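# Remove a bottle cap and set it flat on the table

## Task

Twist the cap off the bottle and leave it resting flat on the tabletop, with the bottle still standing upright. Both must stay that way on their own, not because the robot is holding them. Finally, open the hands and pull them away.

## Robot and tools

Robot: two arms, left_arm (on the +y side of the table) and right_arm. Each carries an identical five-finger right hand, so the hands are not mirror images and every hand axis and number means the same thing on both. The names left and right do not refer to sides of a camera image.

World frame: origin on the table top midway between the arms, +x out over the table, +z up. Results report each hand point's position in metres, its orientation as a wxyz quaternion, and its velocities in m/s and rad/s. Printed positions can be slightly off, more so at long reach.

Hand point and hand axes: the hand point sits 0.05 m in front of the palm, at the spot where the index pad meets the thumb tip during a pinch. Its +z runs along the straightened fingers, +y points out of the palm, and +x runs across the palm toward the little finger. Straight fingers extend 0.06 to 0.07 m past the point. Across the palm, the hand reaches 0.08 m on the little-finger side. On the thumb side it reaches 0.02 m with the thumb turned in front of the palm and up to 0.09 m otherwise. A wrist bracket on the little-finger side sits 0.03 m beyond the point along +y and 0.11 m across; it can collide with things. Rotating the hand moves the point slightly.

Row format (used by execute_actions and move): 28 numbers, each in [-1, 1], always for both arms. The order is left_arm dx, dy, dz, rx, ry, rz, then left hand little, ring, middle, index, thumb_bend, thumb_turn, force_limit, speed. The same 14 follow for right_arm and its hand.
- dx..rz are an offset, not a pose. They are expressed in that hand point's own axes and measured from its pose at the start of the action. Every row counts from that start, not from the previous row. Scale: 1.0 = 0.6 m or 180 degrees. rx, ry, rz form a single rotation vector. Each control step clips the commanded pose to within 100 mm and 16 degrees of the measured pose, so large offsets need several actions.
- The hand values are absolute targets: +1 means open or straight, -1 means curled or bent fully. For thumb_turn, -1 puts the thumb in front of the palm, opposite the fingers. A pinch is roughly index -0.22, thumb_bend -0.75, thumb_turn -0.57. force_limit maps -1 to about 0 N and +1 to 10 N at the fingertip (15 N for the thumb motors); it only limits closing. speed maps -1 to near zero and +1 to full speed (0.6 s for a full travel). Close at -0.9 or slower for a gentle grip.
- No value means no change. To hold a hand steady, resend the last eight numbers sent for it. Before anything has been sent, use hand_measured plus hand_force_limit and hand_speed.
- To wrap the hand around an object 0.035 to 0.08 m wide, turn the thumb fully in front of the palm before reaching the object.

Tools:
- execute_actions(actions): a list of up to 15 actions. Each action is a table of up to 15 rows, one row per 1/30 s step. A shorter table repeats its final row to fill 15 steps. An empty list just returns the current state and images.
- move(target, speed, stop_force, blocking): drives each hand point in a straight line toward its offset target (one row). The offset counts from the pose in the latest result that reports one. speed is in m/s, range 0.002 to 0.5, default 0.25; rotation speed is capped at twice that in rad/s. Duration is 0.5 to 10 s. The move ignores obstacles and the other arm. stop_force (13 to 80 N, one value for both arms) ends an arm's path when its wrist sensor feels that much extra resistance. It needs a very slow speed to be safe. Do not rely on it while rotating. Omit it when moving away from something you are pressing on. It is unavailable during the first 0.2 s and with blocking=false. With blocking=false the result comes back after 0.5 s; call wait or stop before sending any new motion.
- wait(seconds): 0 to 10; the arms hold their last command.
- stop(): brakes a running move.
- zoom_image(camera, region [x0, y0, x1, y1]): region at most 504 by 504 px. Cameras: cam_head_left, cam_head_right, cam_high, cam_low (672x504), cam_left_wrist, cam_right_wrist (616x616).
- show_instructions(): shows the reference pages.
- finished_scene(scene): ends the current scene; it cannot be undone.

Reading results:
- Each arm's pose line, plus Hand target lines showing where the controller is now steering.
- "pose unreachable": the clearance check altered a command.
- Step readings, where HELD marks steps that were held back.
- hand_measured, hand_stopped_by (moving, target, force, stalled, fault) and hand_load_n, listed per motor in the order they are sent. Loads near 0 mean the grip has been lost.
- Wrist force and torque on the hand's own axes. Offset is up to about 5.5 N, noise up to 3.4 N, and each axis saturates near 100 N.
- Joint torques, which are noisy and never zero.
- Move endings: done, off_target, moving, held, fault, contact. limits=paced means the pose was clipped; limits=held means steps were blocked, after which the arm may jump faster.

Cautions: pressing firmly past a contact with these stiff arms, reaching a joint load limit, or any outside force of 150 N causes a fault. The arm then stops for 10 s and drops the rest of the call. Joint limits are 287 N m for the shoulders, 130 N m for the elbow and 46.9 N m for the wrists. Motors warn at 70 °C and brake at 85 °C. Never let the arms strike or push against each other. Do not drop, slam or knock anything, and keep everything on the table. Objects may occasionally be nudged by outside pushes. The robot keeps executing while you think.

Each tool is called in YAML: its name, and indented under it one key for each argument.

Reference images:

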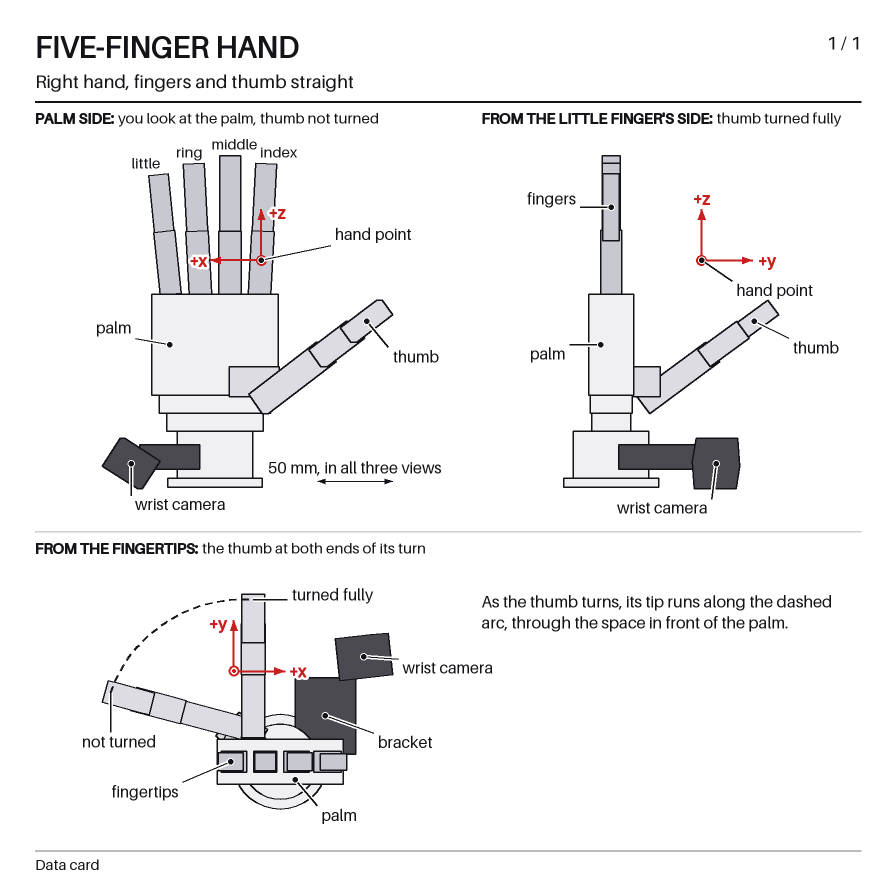

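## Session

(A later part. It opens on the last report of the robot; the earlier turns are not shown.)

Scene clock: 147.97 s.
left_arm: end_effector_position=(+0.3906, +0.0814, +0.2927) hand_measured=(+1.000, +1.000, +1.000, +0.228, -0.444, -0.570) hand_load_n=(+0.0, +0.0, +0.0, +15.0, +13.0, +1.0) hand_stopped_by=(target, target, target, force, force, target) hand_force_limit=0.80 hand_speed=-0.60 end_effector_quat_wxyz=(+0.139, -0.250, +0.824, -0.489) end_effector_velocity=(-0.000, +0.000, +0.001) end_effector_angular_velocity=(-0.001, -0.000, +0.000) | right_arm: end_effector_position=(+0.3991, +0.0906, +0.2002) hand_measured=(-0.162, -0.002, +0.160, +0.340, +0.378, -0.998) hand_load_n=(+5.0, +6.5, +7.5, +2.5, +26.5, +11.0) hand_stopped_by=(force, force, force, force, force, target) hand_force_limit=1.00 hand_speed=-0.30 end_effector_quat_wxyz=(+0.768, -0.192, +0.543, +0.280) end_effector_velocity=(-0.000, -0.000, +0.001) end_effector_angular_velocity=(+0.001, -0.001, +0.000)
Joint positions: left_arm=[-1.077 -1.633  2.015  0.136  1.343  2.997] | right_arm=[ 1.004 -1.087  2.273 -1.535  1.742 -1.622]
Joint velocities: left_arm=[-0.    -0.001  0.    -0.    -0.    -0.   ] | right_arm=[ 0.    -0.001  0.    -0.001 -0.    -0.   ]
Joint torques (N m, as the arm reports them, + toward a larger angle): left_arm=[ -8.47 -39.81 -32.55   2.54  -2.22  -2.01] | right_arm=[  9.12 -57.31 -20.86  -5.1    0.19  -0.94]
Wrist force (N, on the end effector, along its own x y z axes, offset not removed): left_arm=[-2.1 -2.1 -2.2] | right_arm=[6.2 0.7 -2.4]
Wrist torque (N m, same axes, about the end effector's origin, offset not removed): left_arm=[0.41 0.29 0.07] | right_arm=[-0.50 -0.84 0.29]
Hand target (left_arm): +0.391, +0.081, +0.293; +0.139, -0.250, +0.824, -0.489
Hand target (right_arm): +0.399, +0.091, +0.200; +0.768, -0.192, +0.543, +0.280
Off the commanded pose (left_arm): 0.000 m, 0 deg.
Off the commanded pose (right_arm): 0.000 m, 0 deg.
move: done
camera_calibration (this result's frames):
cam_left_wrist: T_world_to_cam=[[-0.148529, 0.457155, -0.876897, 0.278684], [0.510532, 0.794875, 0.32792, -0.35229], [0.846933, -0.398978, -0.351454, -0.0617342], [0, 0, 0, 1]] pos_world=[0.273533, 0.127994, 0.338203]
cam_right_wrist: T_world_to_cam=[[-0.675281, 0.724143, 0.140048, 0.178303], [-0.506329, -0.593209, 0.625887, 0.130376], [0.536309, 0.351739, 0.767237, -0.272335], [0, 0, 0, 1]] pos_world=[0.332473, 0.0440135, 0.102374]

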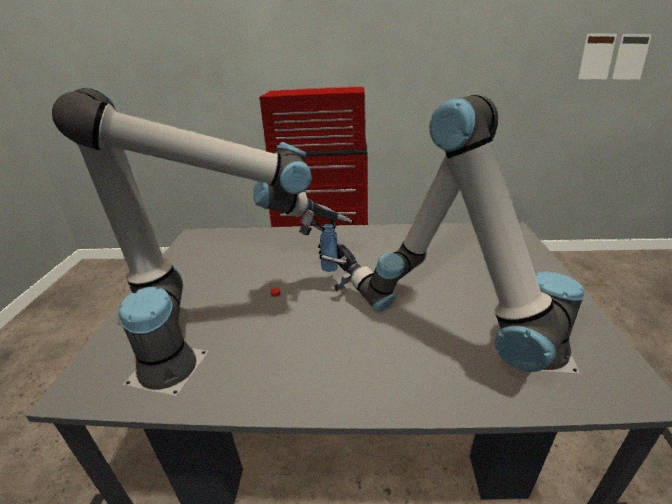

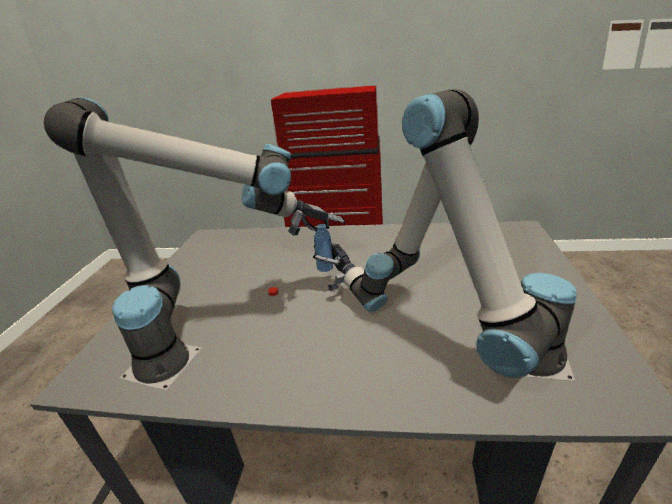

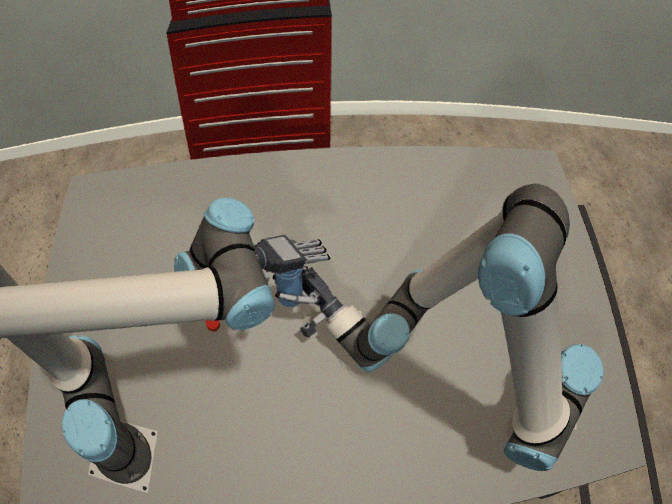

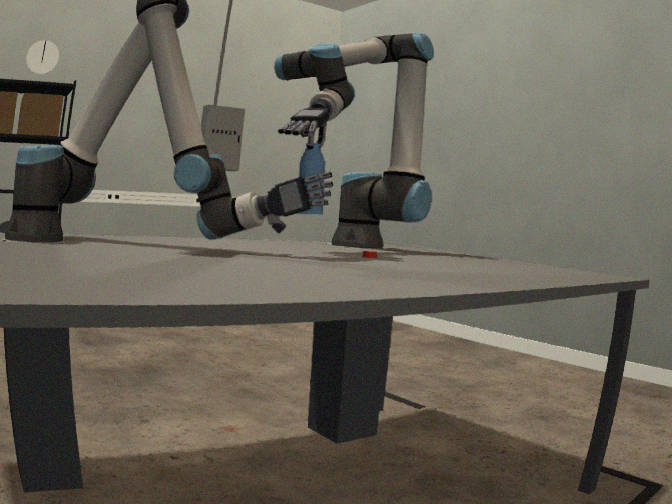

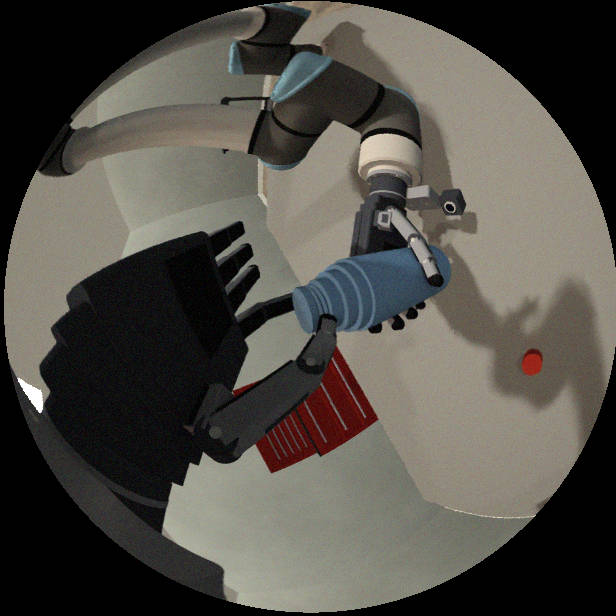

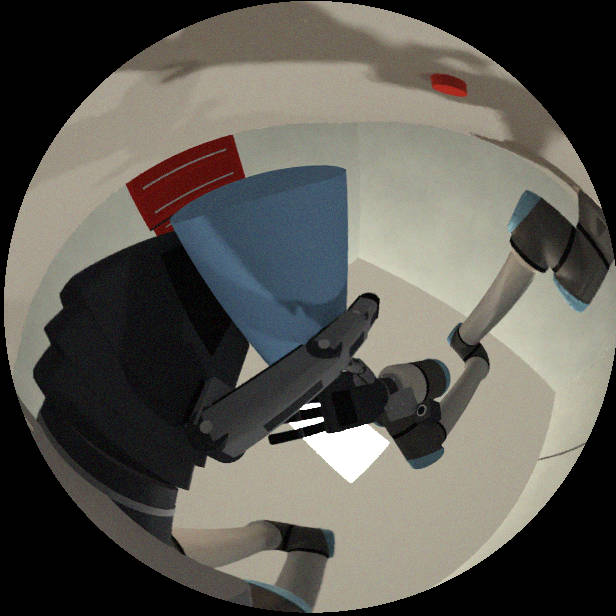

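Good. Release right.

move:
  target: [0,0,0,0,0,0,1,1,1,-0.5,-1,-0.57,0.8,-0.6, 0,0,0,0,0,0,1,1,1,1,1,-1,1,-0.3]

move:
  target: [0,0,0,0,0,0,1,1,1,-0.5,-1,-0.57,0.8,-0.6, 0,-0.2,-0.1,0,0,0,1,1,1,1,1,-1,1,-0.3]
  speed: 0.12

Scene clock: 149.40 s.
left_arm: end_effector_position=(+0.3906, +0.0814, +0.2927) hand_measured=(+1.000, +1.000, +1.000, +0.228, -0.444, -0.570) hand_load_n=(+0.0, +0.0, +0.0, +14.5, +11.5, -0.5) hand_stopped_by=(target, target, target, force, force, target) hand_force_limit=0.80 hand_speed=-0.60 end_effector_quat_wxyz=(+0.139, -0.250, +0.824, -0.489) end_effector_velocity=(+0.000, +0.000, +0.000) end_effector_angular_velocity=(-0.001, -0.000, +0.000) | right_arm: end_effector_position=(+0.3991, +0.0906, +0.2002) hand_measured=(+1.000, +1.000, +1.000, +1.000, +1.000, -1.000) hand_load_n=(+0.0, +0.0, +0.0, +0.0, +0.0, +0.0) hand_stopped_by=(target, target, target, target, target, target) hand_force_limit=1.00 hand_speed=-0.30 end_effector_quat_wxyz=(+0.768, -0.192, +0.543, +0.280) end_effector_velocity=(-0.000, -0.001, +0.001) end_effector_angular_velocity=(-0.000, +0.000, -0.000)
Joint positions: left_arm=[-1.077 -1.633  2.015  0.136  1.343  2.997] | right_arm=[ 1.004 -1.087  2.273 -1.535  1.742 -1.622]
Joint velocities: left_arm=[ 0.    -0.001  0.    -0.     0.     0.   ] | right_arm=[-0.    -0.002  0.001  0.002  0.     0.   ]
Joint torques (N m, as the arm reports them, + toward a larger angle): left_arm=[ -8.4  -39.91 -31.49   1.89  -1.91  -1.86] | right_arm=[  8.16 -54.33 -21.22  -5.23  -0.06  -0.92]
Wrist force (N, on the end effector, along its own x y z axes, offset not removed): left_arm=[-1.1 0.4 -2.9] | right_arm=[0.2 1.3 1.4]
Wrist torque (N m, same axes, about the end effector's origin, offset not removed): left_arm=[0.03 0.33 0.06] | right_arm=[-0.22 -0.06 0.02]
Hand target (left_arm): +0.391, +0.081, +0.293; +0.139, -0.250, +0.824, -0.489
Hand target (right_arm): +0.399, +0.091, +0.200; +0.768, -0.192, +0.543, +0.280
Off the commanded pose (left_arm): 0.000 m, 0 deg.
Off the commanded pose (right_arm): 0.000 m, 0 deg.
move: done
camera_calibration (this result's frames):
cam_left_wrist: T_world_to_cam=[[-0.148531, 0.457159, -0.876895, 0.278683], [0.510532, 0.794873, 0.327923, -0.352292], [0.846933, -0.398976, -0.351458, -0.0617322], [0, 0, 0, 1]] pos_world=[0.273532, 0.127996, 0.338204]
cam_right_wrist: T_world_to_cam=[[-0.675281, 0.724143, 0.140048, 0.178303], [-0.506329, -0.593209, 0.625887, 0.130376], [0.536309, 0.351739, 0.767237, -0.272335], [0, 0, 0, 1]] pos_world=[0.332473, 0.0440136, 0.102374]

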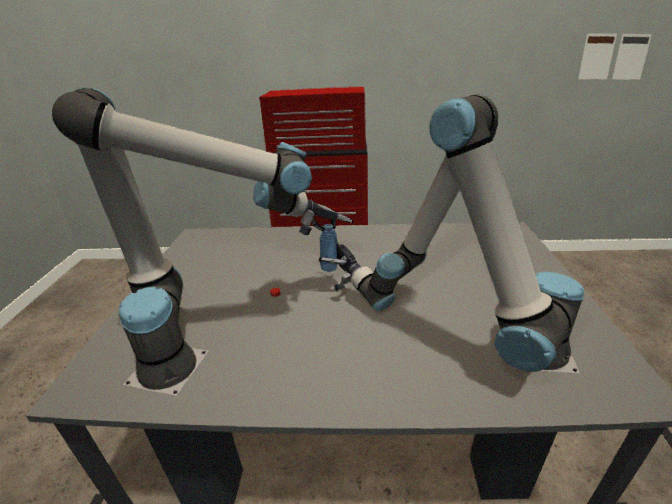

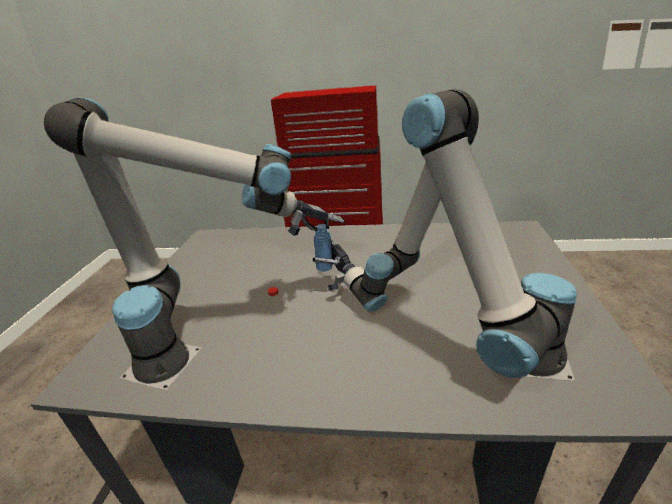

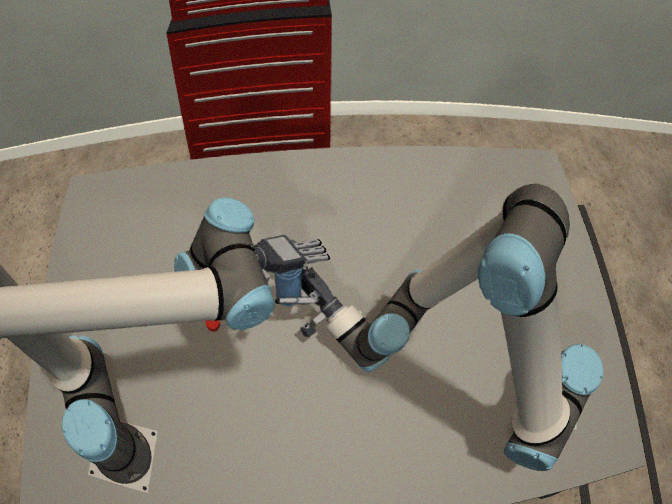

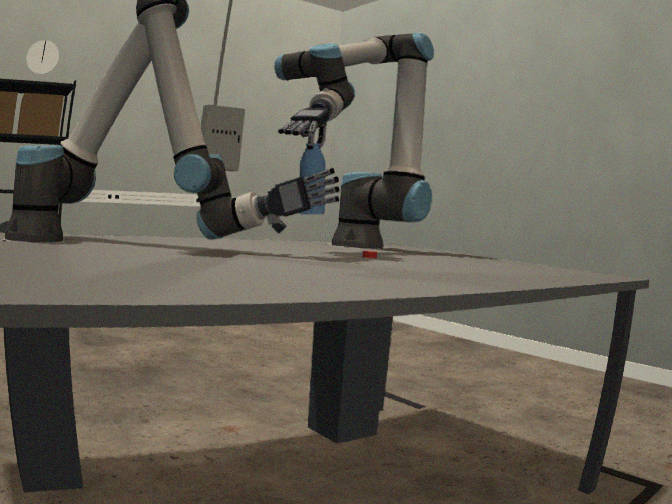

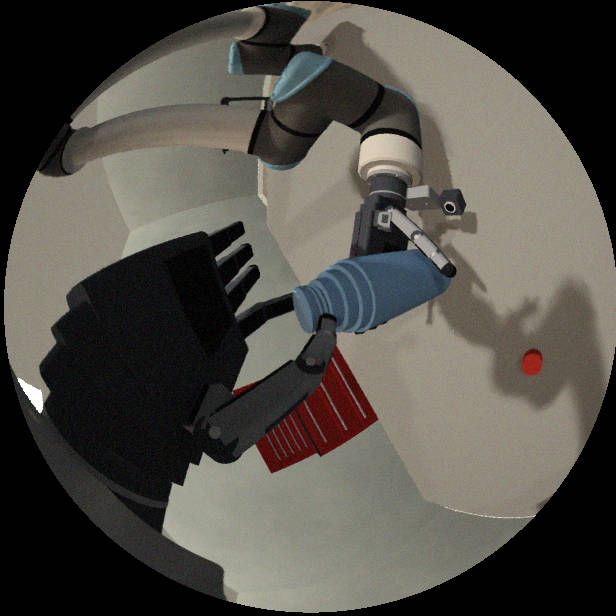

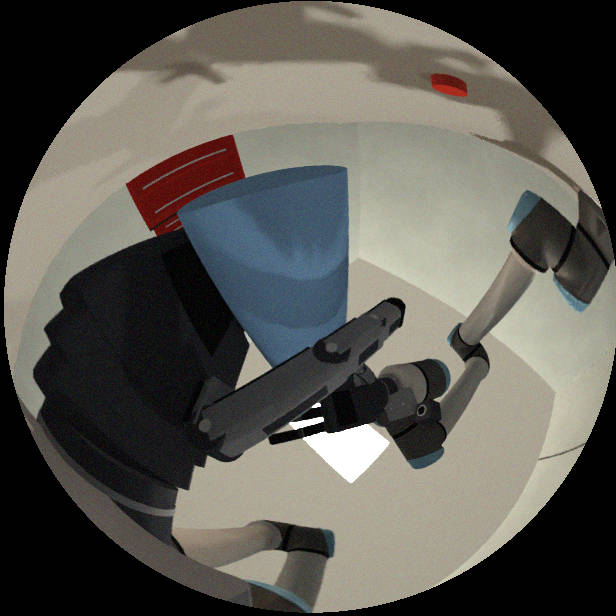

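Scene clock: 151.07 s.
left_arm: end_effector_position=(+0.3906, +0.0814, +0.2927) hand_measured=(+1.000, +1.000, +1.000, +0.228, -0.444, -0.570) hand_load_n=(+0.0, +0.0, +0.0, +14.5, +11.5, -0.5) hand_stopped_by=(target, target, target, force, force, target) hand_force_limit=0.80 hand_speed=-0.60 end_effector_quat_wxyz=(+0.139, -0.250, +0.824, -0.489) end_effector_velocity=(+0.000, +0.000, -0.000) end_effector_angular_velocity=(+0.001, +0.000, +0.000) | right_arm: end_effector_position=(+0.4322, -0.0374, +0.1790) hand_measured=(+1.000, +1.000, +1.000, +1.000, +1.000, -1.000) hand_load_n=(+0.0, +0.0, +0.0, +0.0, +0.0, +0.0) hand_stopped_by=(target, target, target, target, target, target) hand_force_limit=1.00 hand_speed=-0.30 end_effector_quat_wxyz=(+0.768, -0.192, +0.543, +0.280) end_effector_velocity=(+0.000, -0.003, -0.001) end_effector_angular_velocity=(+0.000, +0.000, +0.001)
Joint positions: left_arm=[-1.077 -1.633  2.015  0.136  1.343  2.997] | right_arm=[ 0.765 -1.113  2.466 -1.697  1.518 -1.541]
Joint velocities: left_arm=[ 0.  0.  0.  0. -0.  0.] | right_arm=[-0.006  0.001  0.004 -0.005 -0.007  0.002]
Joint torques (N m, as the arm reports them, + toward a larger angle): left_arm=[ -8.84 -39.63 -31.61   1.67  -2.06  -1.81] | right_arm=[-12.22 -39.93   0.21  -6.49  -3.6    4.09]
Wrist force (N, on the end effector, along its own x y z axes, offset not removed): left_arm=[0.1 0.3 -3.9] | right_arm=[-1.7 -1.0 -4.5]
Wrist torque (N m, same axes, about the end effector's origin, offset not removed): left_arm=[0.07 0.12 0.02] | right_arm=[-0.16 0.59 -0.11]
Hand target (left_arm): +0.391, +0.081, +0.293; +0.139, -0.250, +0.824, -0.489
Hand target (right_arm): +0.432, -0.038, +0.179; +0.768, -0.192, +0.543, +0.280
Off the commanded pose (left_arm): 0.000 m, 0 deg.
Off the commanded pose (right_arm): 0.000 m, 0 deg.
move: done
camera_calibration (this result's frames):
cam_left_wrist: T_world_to_cam=[[-0.148531, 0.457159, -0.876895, 0.278683], [0.510532, 0.794873, 0.327923, -0.352292], [0.846933, -0.398976, -0.351458, -0.0617321], [0, 0, 0, 1]] pos_world=[0.273532, 0.127996, 0.338204]
cam_right_wrist: T_world_to_cam=[[-0.675179, 0.724182, 0.140336, 0.296279], [-0.506278, -0.593298, 0.625844, 0.0844641], [0.536486, 0.351507, 0.767219, -0.228786], [0, 0, 0, 1]] pos_world=[0.365544, -0.0840277, 0.0810892]

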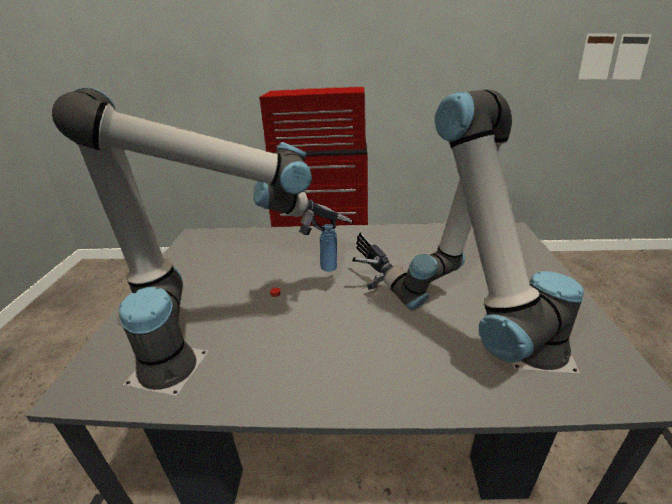

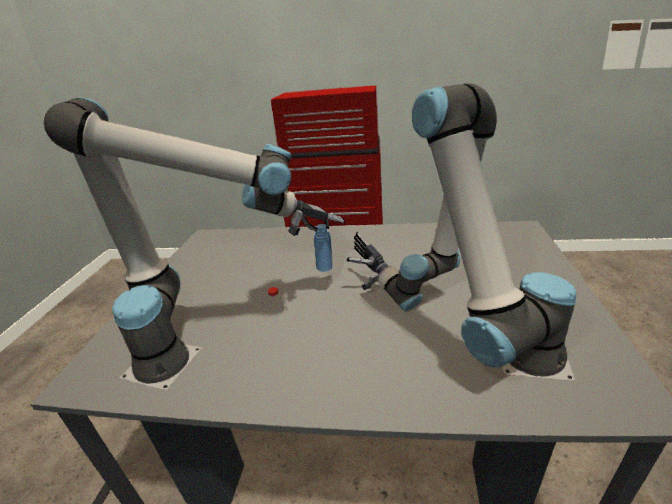

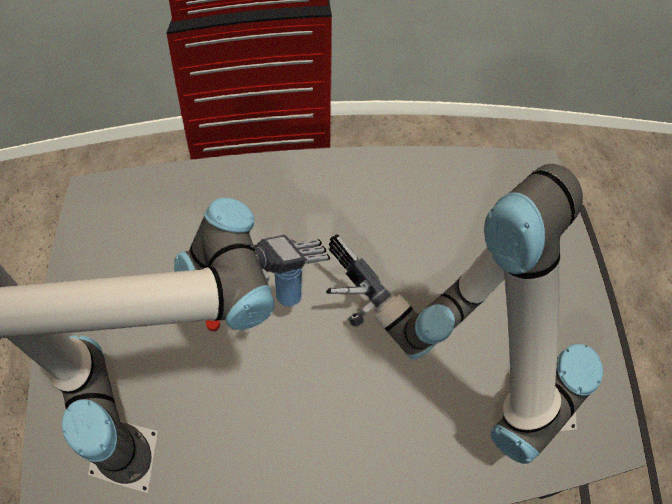

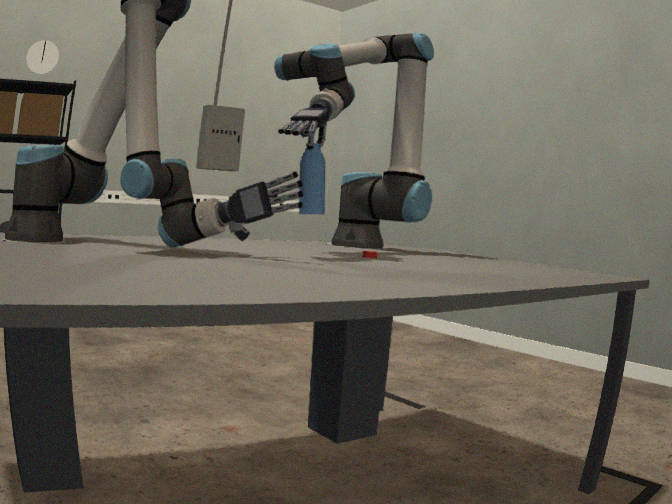

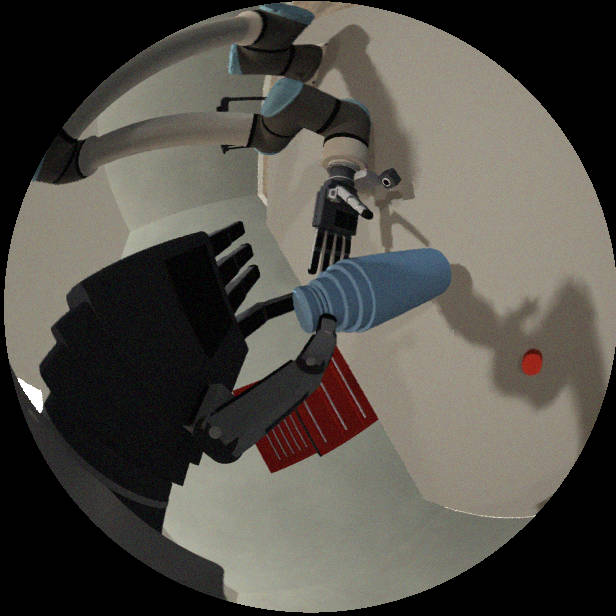

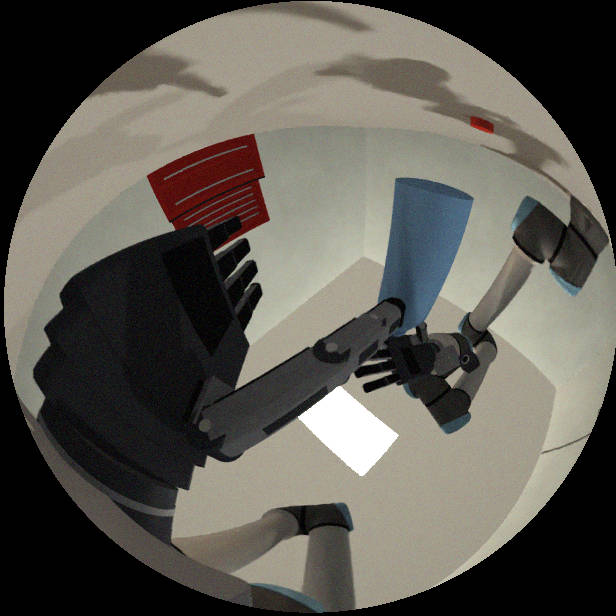

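move:
  target: [0,0.146,0.0805,0,0,0,1,1,1,-0.5,-1,-0.57,0.8,-0.6, -0.15,-0.25,-0.1,0,0,0,1,1,1,1,1,-1,1,-0.3]
  speed: 0.2

move:
  target: [0,0.058,0.032,0,0,0,1,1,1,-0.5,-1,-0.57,0.8,-0.6, 0,0,0,0,0,0,1,1,1,1,1,-1,1,-0.3]
  speed: 0.012
  stop_force: 13

Scene clock: 152.87 s.
left_arm: end_effector_position=(+0.3894, +0.0807, +0.1928) hand_measured=(+1.000, +1.000, +1.000, +0.228, -0.444, -0.570) hand_load_n=(+0.0, +0.0, +0.0, +14.5, +11.5, -0.5) hand_stopped_by=(target, target, target, force, force, target) hand_force_limit=0.80 hand_speed=-0.60 end_effector_quat_wxyz=(+0.139, -0.250, +0.824, -0.489) end_effector_velocity=(-0.000, +0.000, -0.002) end_effector_angular_velocity=(+0.001, +0.000, -0.001) | right_arm: end_effector_position=(+0.4617, -0.2089, +0.2421) hand_measured=(+1.000, +1.000, +1.000, +1.000, +1.000, -1.000) hand_load_n=(+0.0, +0.0, +0.0, +0.0, +0.0, +0.0) hand_stopped_by=(target, target, target, target, target, target) hand_force_limit=1.00 hand_speed=-0.30 end_effector_quat_wxyz=(+0.768, -0.191, +0.543, +0.280) end_effector_velocity=(+0.000, -0.002, +0.002) end_effector_angular_velocity=(-0.001, -0.002, +0.002)
Joint positions: left_arm=[-1.08  -1.547  2.129 -0.063  1.341  2.995] | right_arm=[ 0.308 -1.388  2.683 -1.685  1.091 -1.372]
Joint velocities: left_arm=[-0.     0.001  0.002 -0.002  0.     0.   ] | right_arm=[-0.008 -0.007  0.002  0.002 -0.01   0.003]
Joint torques (N m, as the arm reports them, + toward a larger angle): left_arm=[ -6.22 -27.83 -26.38  -1.52  -2.89   1.8 ] | right_arm=[-17.19 -42.47  -3.14   1.22  -3.31   2.94]
Wrist force (N, on the end effector, along its own x y z axes, offset not removed): left_arm=[0.2 0.7 -4.0] | right_arm=[-1.6 0.7 2.1]
Wrist torque (N m, same axes, about the end effector's origin, offset not removed): left_arm=[0.05 0.16 0.10] | right_arm=[-0.37 0.16 0.08]
Hand target (left_arm): +0.389, +0.081, +0.193; +0.139, -0.250, +0.824, -0.489
Hand target (right_arm): +0.462, -0.209, +0.242; +0.768, -0.191, +0.543, +0.280
Off the commanded pose (left_arm): 0.000 m, 0 deg.
Off the commanded pose (right_arm): 0.000 m, 0 deg.
move: done
camera_calibration (this result's frames):
cam_left_wrist: T_world_to_cam=[[-0.148538, 0.457163, -0.876892, 0.191251], [0.510549, 0.794865, 0.327916, -0.318376], [0.846921, -0.398988, -0.351472, -0.0960657], [0, 0, 0, 1]] pos_world=[0.272315, 0.127304, 0.238343]
cam_right_wrist: T_world_to_cam=[[-0.674967, 0.72427, 0.1409, 0.431224], [-0.506288, -0.593531, 0.625614, -0.0418805], [0.536742, 0.350933, 0.767303, -0.233022], [0, 0, 0, 1]] pos_world=[0.394931, -0.255405, 0.14424]

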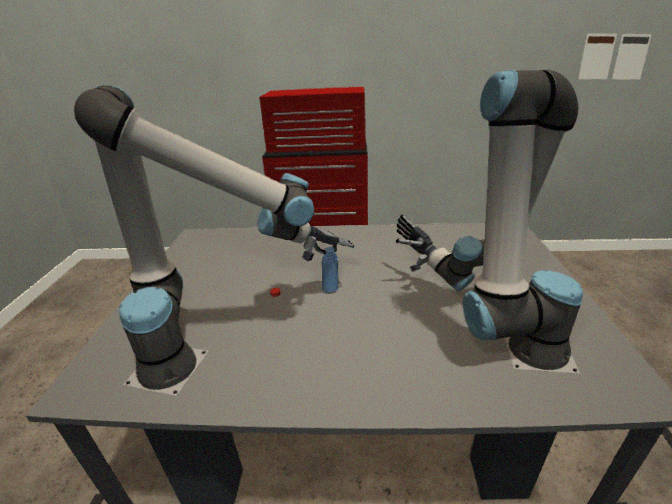

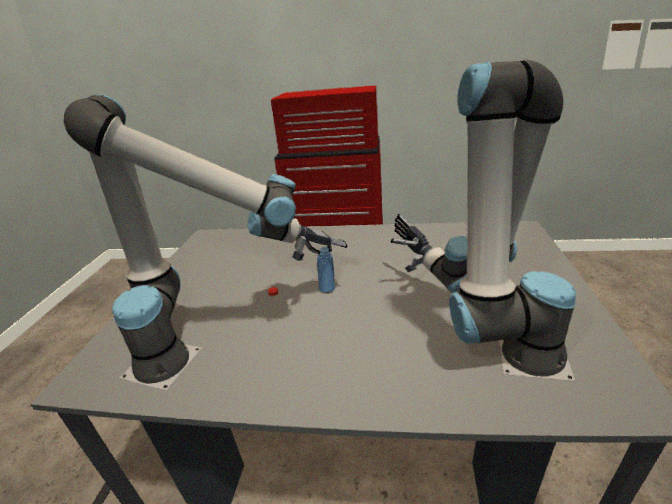

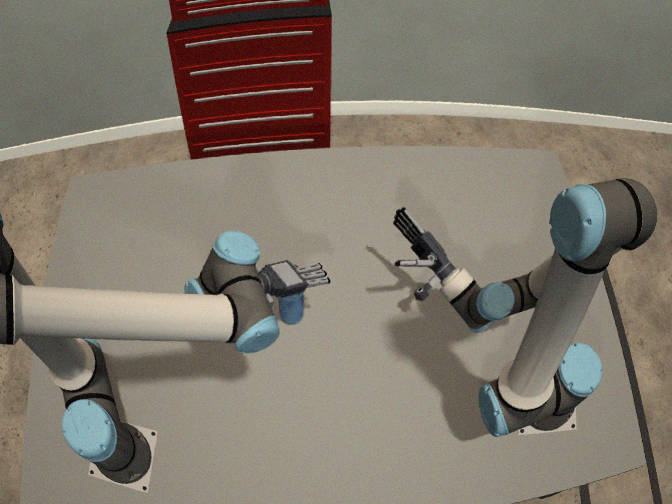

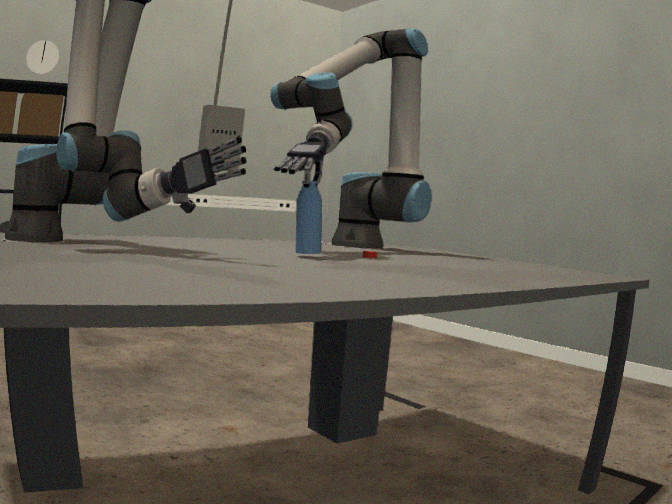

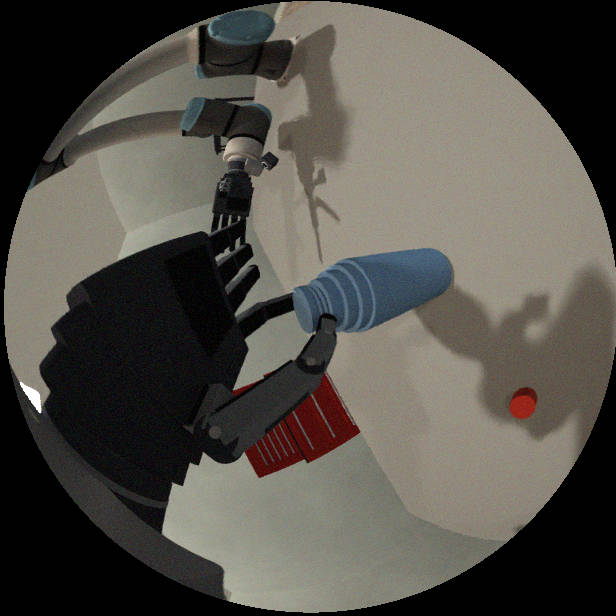

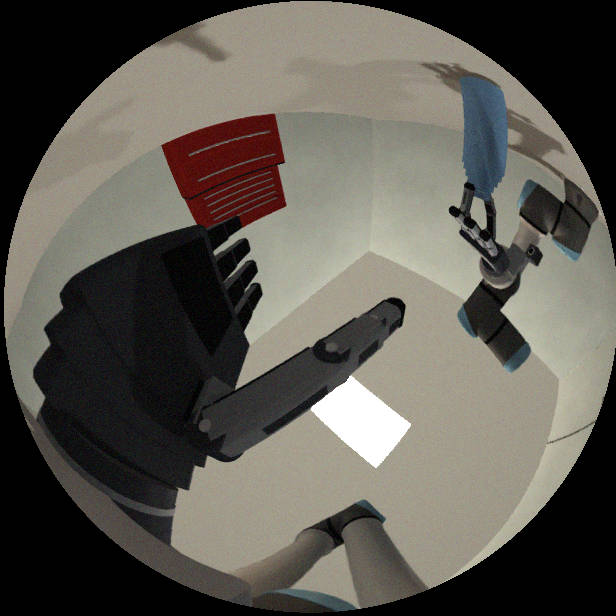

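Scene clock: 154.10 s.
left_arm: end_effector_position=(+0.3893, +0.0807, +0.1826) hand_measured=(+1.000, +1.000, +1.000, +0.230, -0.444, -0.570) hand_load_n=(+0.0, +0.0, +0.0, +17.5, +9.5, +0.5) hand_stopped_by=(target, target, target, force, force, target) hand_force_limit=0.80 hand_speed=-0.60 end_effector_quat_wxyz=(+0.139, -0.250, +0.824, -0.489) end_effector_velocity=(-0.000, +0.001, +0.003) end_effector_angular_velocity=(+0.003, +0.001, +0.000) | right_arm: end_effector_position=(+0.4616, -0.2089, +0.2421) hand_measured=(+1.000, +1.000, +1.000, +1.000, +1.000, -1.000) hand_load_n=(+0.0, +0.0, +0.0, +0.0, +0.0, +0.0) hand_stopped_by=(target, target, target, target, target, target) hand_force_limit=1.00 hand_speed=-0.30 end_effector_quat_wxyz=(+0.768, -0.191, +0.543, +0.280) end_effector_velocity=(-0.001, -0.000, -0.001) end_effector_angular_velocity=(-0.000, +0.003, +0.001)
Joint positions: left_arm=[-1.08  -1.536  2.139 -0.084  1.34   2.995] | right_arm=[ 0.308 -1.388  2.684 -1.685  1.091 -1.372]
Joint velocities: left_arm=[-0.    -0.004 -0.003  0.01  -0.    -0.   ] | right_arm=[ 0.    -0.     0.002  0.001 -0.001  0.   ]
Joint torques (N m, as the arm reports them, + toward a larger angle): left_arm=[-10.2  -37.45 -38.01   3.77   0.26  -2.43] | right_arm=[ 18.35 -15.06 -21.61  -6.21   3.23  -3.92]
Wrist force (N, on the end effector, along its own x y z axes, offset not removed): left_arm=[-2.1 -12.1 -7.7] | right_arm=[3.5 -5.6 2.4]
Wrist torque (N m, same axes, about the end effector's origin, offset not removed): left_arm=[0.12 0.03 0.05] | right_arm=[-1.02 -0.53 0.22]
Hand target (left_arm): +0.389, +0.081, +0.183; +0.139, -0.250, +0.824, -0.489
Hand target (right_arm): +0.462, -0.209, +0.242; +0.768, -0.191, +0.543, +0.280
Off the commanded pose (left_arm): 0.030 m, 0 deg.
Off the commanded pose (right_arm): 0.000 m, 0 deg.
move: contact (left_arm)
camera_calibration (this result's frames):
cam_left_wrist: T_world_to_cam=[[-0.148536, 0.457185, -0.87688, 0.182307], [0.510452, 0.794903, 0.327977, -0.314955], [0.84698, -0.398889, -0.351443, -0.0995822], [0, 0, 0, 1]] pos_world=[0.272193, 0.127289, 0.228162]
cam_right_wrist: T_world_to_cam=[[-0.674949, 0.724273, 0.140968, 0.431185], [-0.50621, -0.593517, 0.625691, -0.0419298], [0.536838, 0.35095, 0.767228, -0.232992], [0, 0, 0, 1]] pos_world=[0.394882, -0.255414, 0.14421]

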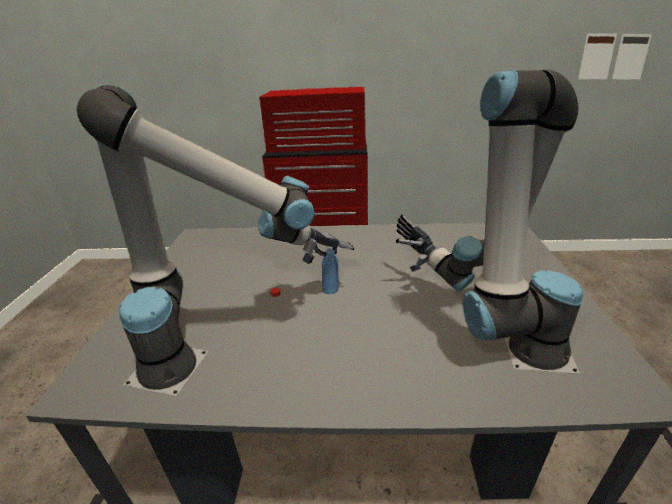

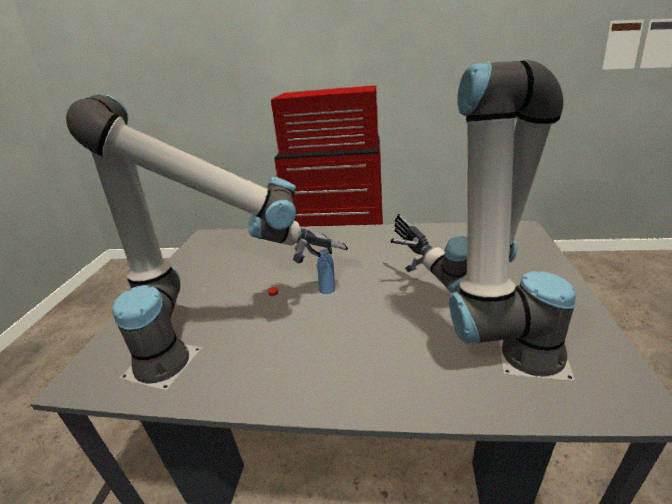

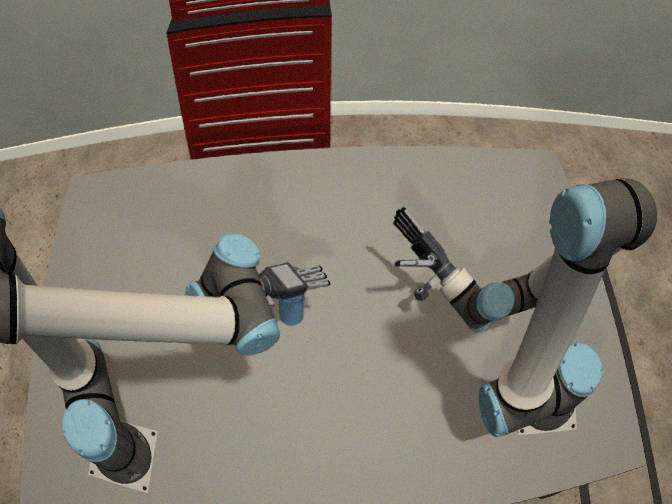

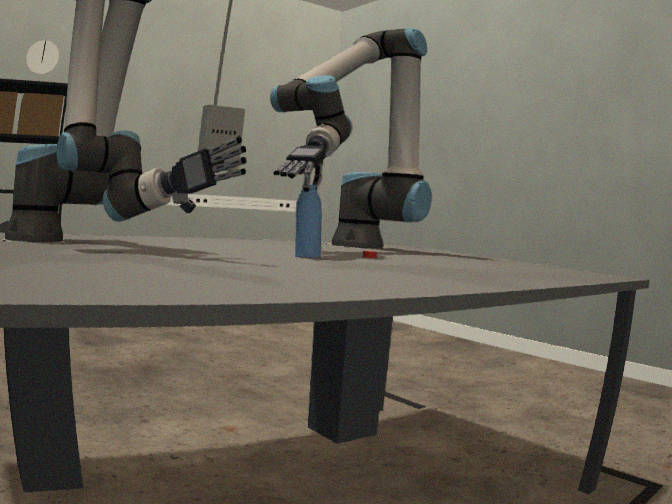

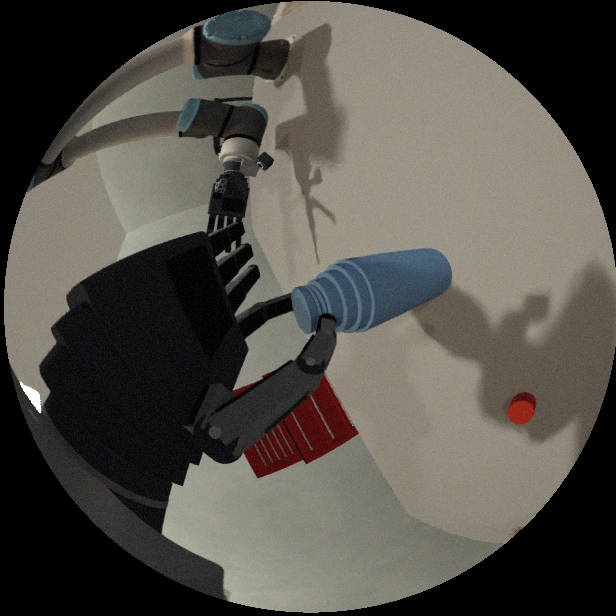

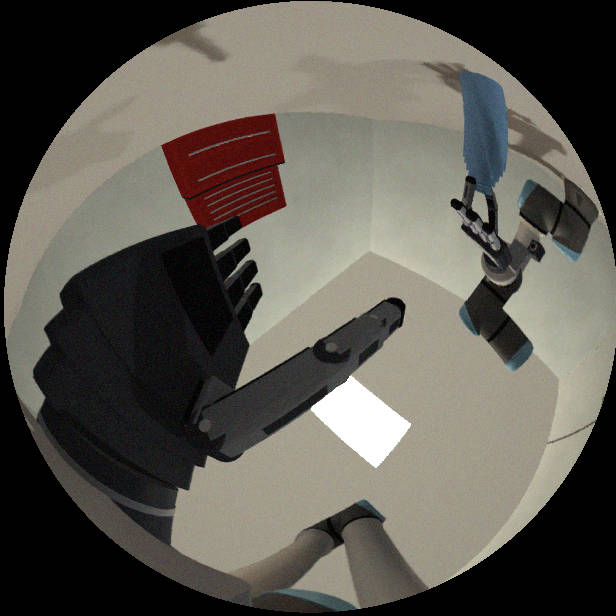

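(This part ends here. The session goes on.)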